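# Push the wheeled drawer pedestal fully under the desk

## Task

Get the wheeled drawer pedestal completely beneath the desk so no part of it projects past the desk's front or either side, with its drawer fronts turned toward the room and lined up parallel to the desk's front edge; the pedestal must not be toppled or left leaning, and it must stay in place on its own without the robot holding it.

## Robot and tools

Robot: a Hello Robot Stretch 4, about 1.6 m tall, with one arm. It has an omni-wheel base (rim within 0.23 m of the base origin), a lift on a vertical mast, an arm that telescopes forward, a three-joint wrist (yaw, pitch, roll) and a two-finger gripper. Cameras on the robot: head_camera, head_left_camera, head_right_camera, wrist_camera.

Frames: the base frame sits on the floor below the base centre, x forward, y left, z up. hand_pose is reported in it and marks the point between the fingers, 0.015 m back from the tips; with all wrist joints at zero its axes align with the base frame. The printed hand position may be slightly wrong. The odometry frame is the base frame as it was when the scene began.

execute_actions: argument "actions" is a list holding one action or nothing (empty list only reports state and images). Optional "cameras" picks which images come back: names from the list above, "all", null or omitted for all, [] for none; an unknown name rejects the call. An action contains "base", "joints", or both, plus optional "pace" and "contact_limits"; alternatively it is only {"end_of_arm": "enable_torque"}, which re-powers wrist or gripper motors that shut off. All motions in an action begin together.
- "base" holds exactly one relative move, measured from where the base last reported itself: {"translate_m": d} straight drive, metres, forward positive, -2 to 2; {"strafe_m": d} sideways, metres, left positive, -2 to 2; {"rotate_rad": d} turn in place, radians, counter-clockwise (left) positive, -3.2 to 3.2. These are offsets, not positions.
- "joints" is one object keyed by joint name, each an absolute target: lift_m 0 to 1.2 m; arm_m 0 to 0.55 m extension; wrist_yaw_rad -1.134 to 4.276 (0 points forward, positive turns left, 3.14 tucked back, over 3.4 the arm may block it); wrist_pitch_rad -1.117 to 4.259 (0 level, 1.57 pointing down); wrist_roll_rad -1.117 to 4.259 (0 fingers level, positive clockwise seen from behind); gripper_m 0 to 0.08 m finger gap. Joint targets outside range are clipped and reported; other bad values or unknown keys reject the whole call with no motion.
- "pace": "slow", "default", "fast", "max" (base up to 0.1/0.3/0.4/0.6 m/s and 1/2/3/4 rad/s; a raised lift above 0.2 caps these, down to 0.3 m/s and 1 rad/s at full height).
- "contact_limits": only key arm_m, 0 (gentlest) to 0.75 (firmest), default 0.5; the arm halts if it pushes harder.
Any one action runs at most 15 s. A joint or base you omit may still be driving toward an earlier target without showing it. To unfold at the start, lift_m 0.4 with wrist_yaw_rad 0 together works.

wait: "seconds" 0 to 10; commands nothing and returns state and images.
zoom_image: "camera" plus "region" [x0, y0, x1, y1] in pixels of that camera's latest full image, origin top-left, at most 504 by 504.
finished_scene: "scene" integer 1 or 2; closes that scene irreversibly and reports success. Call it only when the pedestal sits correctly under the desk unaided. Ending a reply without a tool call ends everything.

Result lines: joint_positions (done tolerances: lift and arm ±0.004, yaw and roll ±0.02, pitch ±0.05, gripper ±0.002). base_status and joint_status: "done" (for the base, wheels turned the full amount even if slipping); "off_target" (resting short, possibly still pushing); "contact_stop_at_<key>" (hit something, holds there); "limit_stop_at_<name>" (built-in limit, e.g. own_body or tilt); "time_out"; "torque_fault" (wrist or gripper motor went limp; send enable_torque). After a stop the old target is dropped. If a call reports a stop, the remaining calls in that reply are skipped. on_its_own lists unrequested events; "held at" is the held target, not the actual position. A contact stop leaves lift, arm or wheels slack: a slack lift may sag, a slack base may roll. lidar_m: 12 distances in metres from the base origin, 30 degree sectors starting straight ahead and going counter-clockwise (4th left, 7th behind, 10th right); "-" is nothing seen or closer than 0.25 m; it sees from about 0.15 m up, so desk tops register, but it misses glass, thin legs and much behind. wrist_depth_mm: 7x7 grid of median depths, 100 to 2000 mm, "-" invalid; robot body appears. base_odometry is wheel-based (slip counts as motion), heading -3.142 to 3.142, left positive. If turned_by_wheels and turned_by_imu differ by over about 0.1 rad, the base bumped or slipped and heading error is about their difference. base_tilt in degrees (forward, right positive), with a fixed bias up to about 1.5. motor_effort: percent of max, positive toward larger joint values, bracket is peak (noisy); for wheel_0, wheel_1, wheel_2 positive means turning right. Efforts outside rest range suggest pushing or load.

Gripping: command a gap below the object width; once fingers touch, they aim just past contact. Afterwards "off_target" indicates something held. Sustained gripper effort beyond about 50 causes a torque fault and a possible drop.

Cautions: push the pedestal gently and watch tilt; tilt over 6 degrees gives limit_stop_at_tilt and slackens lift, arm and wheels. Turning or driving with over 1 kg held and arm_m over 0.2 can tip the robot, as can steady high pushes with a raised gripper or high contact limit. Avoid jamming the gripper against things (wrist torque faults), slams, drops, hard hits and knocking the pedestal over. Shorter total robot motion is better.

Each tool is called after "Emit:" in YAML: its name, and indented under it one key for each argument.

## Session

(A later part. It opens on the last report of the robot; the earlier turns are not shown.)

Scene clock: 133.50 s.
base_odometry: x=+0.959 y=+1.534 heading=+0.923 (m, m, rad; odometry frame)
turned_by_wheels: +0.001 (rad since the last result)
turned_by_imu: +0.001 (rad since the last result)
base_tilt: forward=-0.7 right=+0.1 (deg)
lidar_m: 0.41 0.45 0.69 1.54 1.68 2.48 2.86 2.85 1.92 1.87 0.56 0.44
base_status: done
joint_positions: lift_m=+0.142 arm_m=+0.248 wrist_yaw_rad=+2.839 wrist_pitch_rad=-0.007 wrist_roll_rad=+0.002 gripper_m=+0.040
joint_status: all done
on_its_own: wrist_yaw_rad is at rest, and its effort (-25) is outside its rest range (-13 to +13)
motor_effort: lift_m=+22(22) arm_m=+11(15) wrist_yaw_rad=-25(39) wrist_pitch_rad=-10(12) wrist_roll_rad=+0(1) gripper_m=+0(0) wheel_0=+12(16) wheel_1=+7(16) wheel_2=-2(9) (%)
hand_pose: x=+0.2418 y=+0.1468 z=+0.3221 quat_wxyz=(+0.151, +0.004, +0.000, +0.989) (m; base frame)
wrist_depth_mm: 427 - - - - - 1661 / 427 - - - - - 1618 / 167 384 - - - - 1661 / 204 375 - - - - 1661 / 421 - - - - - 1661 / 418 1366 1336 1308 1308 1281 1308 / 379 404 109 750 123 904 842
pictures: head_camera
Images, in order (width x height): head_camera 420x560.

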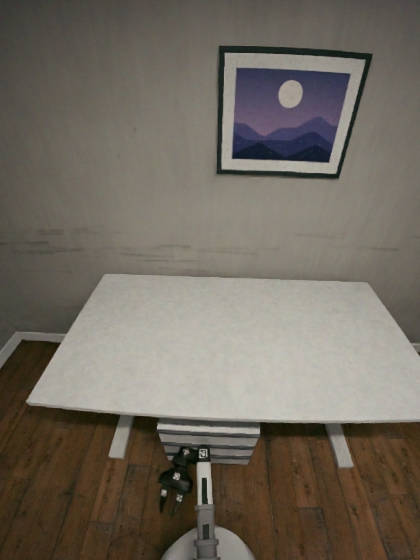

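Emit:
execute_actions:
  actions:
    - {"joints":{"arm_m":0.28},"pace":"slow"}
  cameras: []

Emit:
execute_actions:
  actions:
    - {"joints":{"arm_m":0.2}}
  cameras: ["head_camera"]

Emit:
zoom_image:
  camera: "head_camera"
  region: [60, 360, 390, 500]

Scene clock: 137.50 s.
base_odometry: x=+0.959 y=+1.534 heading=+0.923 (m, m, rad; odometry frame)
turned_by_wheels: +0.000 (rad since the last result)
turned_by_imu: +0.000 (rad since the last result)
base_tilt: forward=-0.8 right=+0.1 (deg)
lidar_m: 0.40 0.46 0.69 1.54 1.69 2.49 2.89 2.87 1.88 1.87 0.57 0.44
base_status: not commanded
joint_positions: lift_m=+0.142 arm_m=+0.278 wrist_yaw_rad=+2.840 wrist_pitch_rad=-0.007 wrist_roll_rad=+0.002 gripper_m=+0.040
joint_status: all done
on_its_own: wrist_yaw_rad is at rest, and its effort (-27) is outside its rest range (-13 to +13)
motor_effort: lift_m=+22(22) arm_m=+11(15) wrist_yaw_rad=-27(32) wrist_pitch_rad=-11(10) wrist_roll_rad=-1(0) gripper_m=+0(1) wheel_0=+12(12) wheel_1=+8(8) wheel_2=-2(3) (%)
hand_pose: x=+0.2718 y=+0.1467 z=+0.3220 quat_wxyz=(+0.150, +0.004, +0.000, +0.989) (m; base frame)
wrist_depth_mm: 430 - - - - - 1661 / 427 - - - - - 1618 / 166 415 - - - - 1661 / 206 375 - - - - 1661 / 421 - - - - - 1661 / 415 1366 1366 1308 1308 1308 1281 / 384 402 109 750 123 904 842
pictures: none
No camera images: the call's "cameras" was empty. Leave "cameras" out to get every camera's image.

Scene clock: 138.67 s.
base_odometry: x=+0.959 y=+1.534 heading=+0.922 (m, m, rad; odometry frame)
turned_by_wheels: -0.001 (rad since the last result)
turned_by_imu: -0.002 (rad since the last result)
base_tilt: forward=-0.8 right=+0.1 (deg)
lidar_m: 0.42 0.47 0.70 1.54 1.69 2.45 2.88 2.87 1.93 1.88 0.56 0.44
base_status: not commanded
joint_positions: lift_m=+0.142 arm_m=+0.201 wrist_yaw_rad=+2.830 wrist_pitch_rad=-0.008 wrist_roll_rad=+0.002 gripper_m=+0.040
joint_status: all done
motor_effort: lift_m=+22(22) arm_m=-5(10) wrist_yaw_rad=+0(26) wrist_pitch_rad=-8(12) wrist_roll_rad=-1(2) gripper_m=+0(1) wheel_0=+1(12) wheel_1=+2(8) wheel_2=+0(2) (%)
hand_pose: x=+0.1961 y=+0.1484 z=+0.3221 quat_wxyz=(+0.155, +0.004, +0.000, +0.988) (m; base frame)
wrist_depth_mm: - - - - - - 1618 / 379 - - - - - 1661 / 173 340 - - - - 1618 / 176 338 - - - - 1618 / - - - - - - 1618 / 1229 1366 1336 1308 1308 1281 1308 / 375 404 109 809 123 917 854
pictures: head_camera
Images, in order (width x height): head_camera 420x560.

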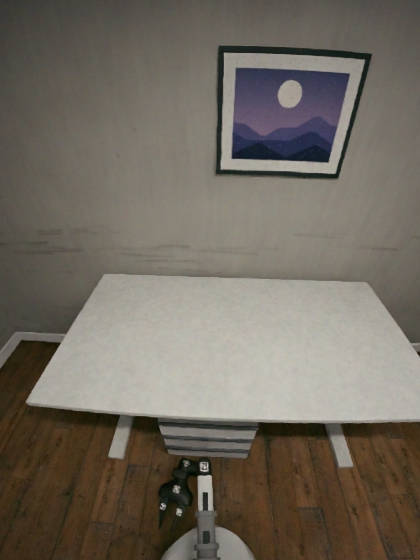

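Region (60, 360, 390, 500) of head_camera's 420x560 image, scaled by 1.527, with more detail than that image has; it fills the top 214 rows of this view, and the rest is white.

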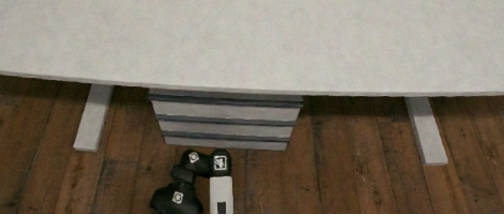

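Emit:
execute_actions:
  actions:
    - {"joints":{"arm_m":0.31,"wrist_yaw_rad":2.95},"pace":"slow"}
  cameras: []

Emit:
execute_actions:
  actions:
    - {"joints":{"arm_m":0.24}}
  cameras: ["head_camera"]

Emit:
zoom_image:
  camera: "head_camera"
  region: [60, 360, 390, 500]

Scene clock: 150.30 s.
base_odometry: x=+0.959 y=+1.534 heading=+0.923 (m, m, rad; odometry frame)
turned_by_wheels: +0.002 (rad since the last result)
turned_by_imu: +0.001 (rad since the last result)
base_tilt: forward=-0.7 right=+0.1 (deg)
lidar_m: 0.42 0.45 0.67 1.55 1.67 2.46 2.88 2.85 1.89 1.88 0.56 0.43
base_status: not commanded
joint_positions: lift_m=+0.142 arm_m=+0.308 wrist_yaw_rad=+2.959 wrist_pitch_rad=-0.007 wrist_roll_rad=+0.002 gripper_m=+0.040
joint_status: all done
on_its_own: wrist_yaw_rad is at rest, and its effort (-26) is outside its rest range (-13 to +13)
motor_effort: lift_m=+22(22) arm_m=+11(16) wrist_yaw_rad=-26(38) wrist_pitch_rad=-11(11) wrist_roll_rad=+0(1) gripper_m=+0(0) wheel_0=+13(13) wheel_1=+8(10) wheel_2=-1(6) (%)
hand_pose: x=+0.2856 y=+0.1246 z=+0.3220 quat_wxyz=(+0.091, +0.004, +0.001, +0.996) (m; base frame)
wrist_depth_mm: - - - - - - 1808 / 121 - - - - - 1863 / 121 224 - - - - 1863 / 122 239 - - - - 1863 / - - - - - - 1863 / 1397 477 580 1308 1308 1308 1281 / 382 402 109 370 123 904 854
pictures: none
No camera images: the call's "cameras" was empty. Leave "cameras" out to get every camera's image.

Scene clock: 151.43 s.
base_odometry: x=+0.959 y=+1.534 heading=+0.922 (m, m, rad; odometry frame)
turned_by_wheels: -0.002 (rad since the last result)
turned_by_imu: -0.002 (rad since the last result)
base_tilt: forward=-0.7 right=+0.2 (deg)
lidar_m: 0.41 0.47 0.67 1.55 1.68 2.44 2.89 2.88 1.92 1.87 0.57 0.44
base_status: not commanded
joint_positions: lift_m=+0.142 arm_m=+0.241 wrist_yaw_rad=+2.950 wrist_pitch_rad=-0.008 wrist_roll_rad=+0.002 gripper_m=+0.040
joint_status: all done
motor_effort: lift_m=+22(22) arm_m=-5(11) wrist_yaw_rad=+0(26) wrist_pitch_rad=-7(10) wrist_roll_rad=+0(0) gripper_m=+0(0) wheel_0=+0(13) wheel_1=+1(8) wheel_2=+0(1) (%)
hand_pose: x=+0.2196 y=+0.1263 z=+0.3221 quat_wxyz=(+0.096, +0.004, +0.001, +0.995) (m; base frame)
wrist_depth_mm: 402 - - - - - 1863 / 389 - - - - - 1808 / 130 204 - - - - 1808 / 153 204 - - - - 1808 / - - - - - - 1808 / 1138 1336 1336 1308 1281 1255 1281 / 382 404 109 368 123 904 854
pictures: head_camera
Images, in order (width x height): head_camera 420x560.

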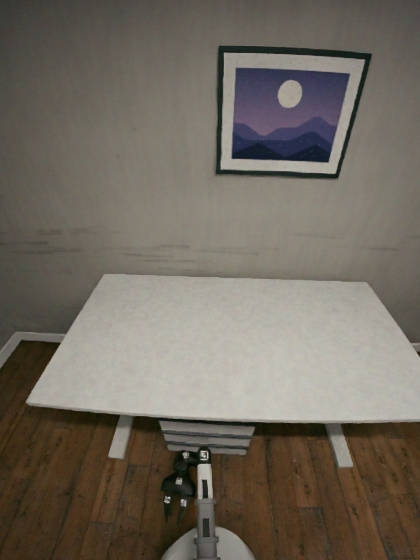

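Region (60, 360, 390, 500) of head_camera's 420x560 image, scaled by 1.527, with more detail than that image has; it fills the top 214 rows of this view, and the rest is white.

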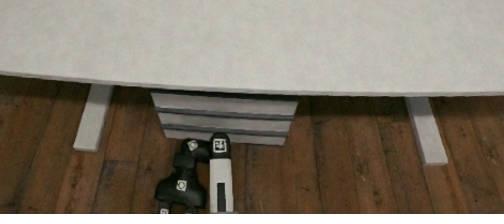

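Emit:
finished_scene:
  scene: 1

The scene is finished: the task was done.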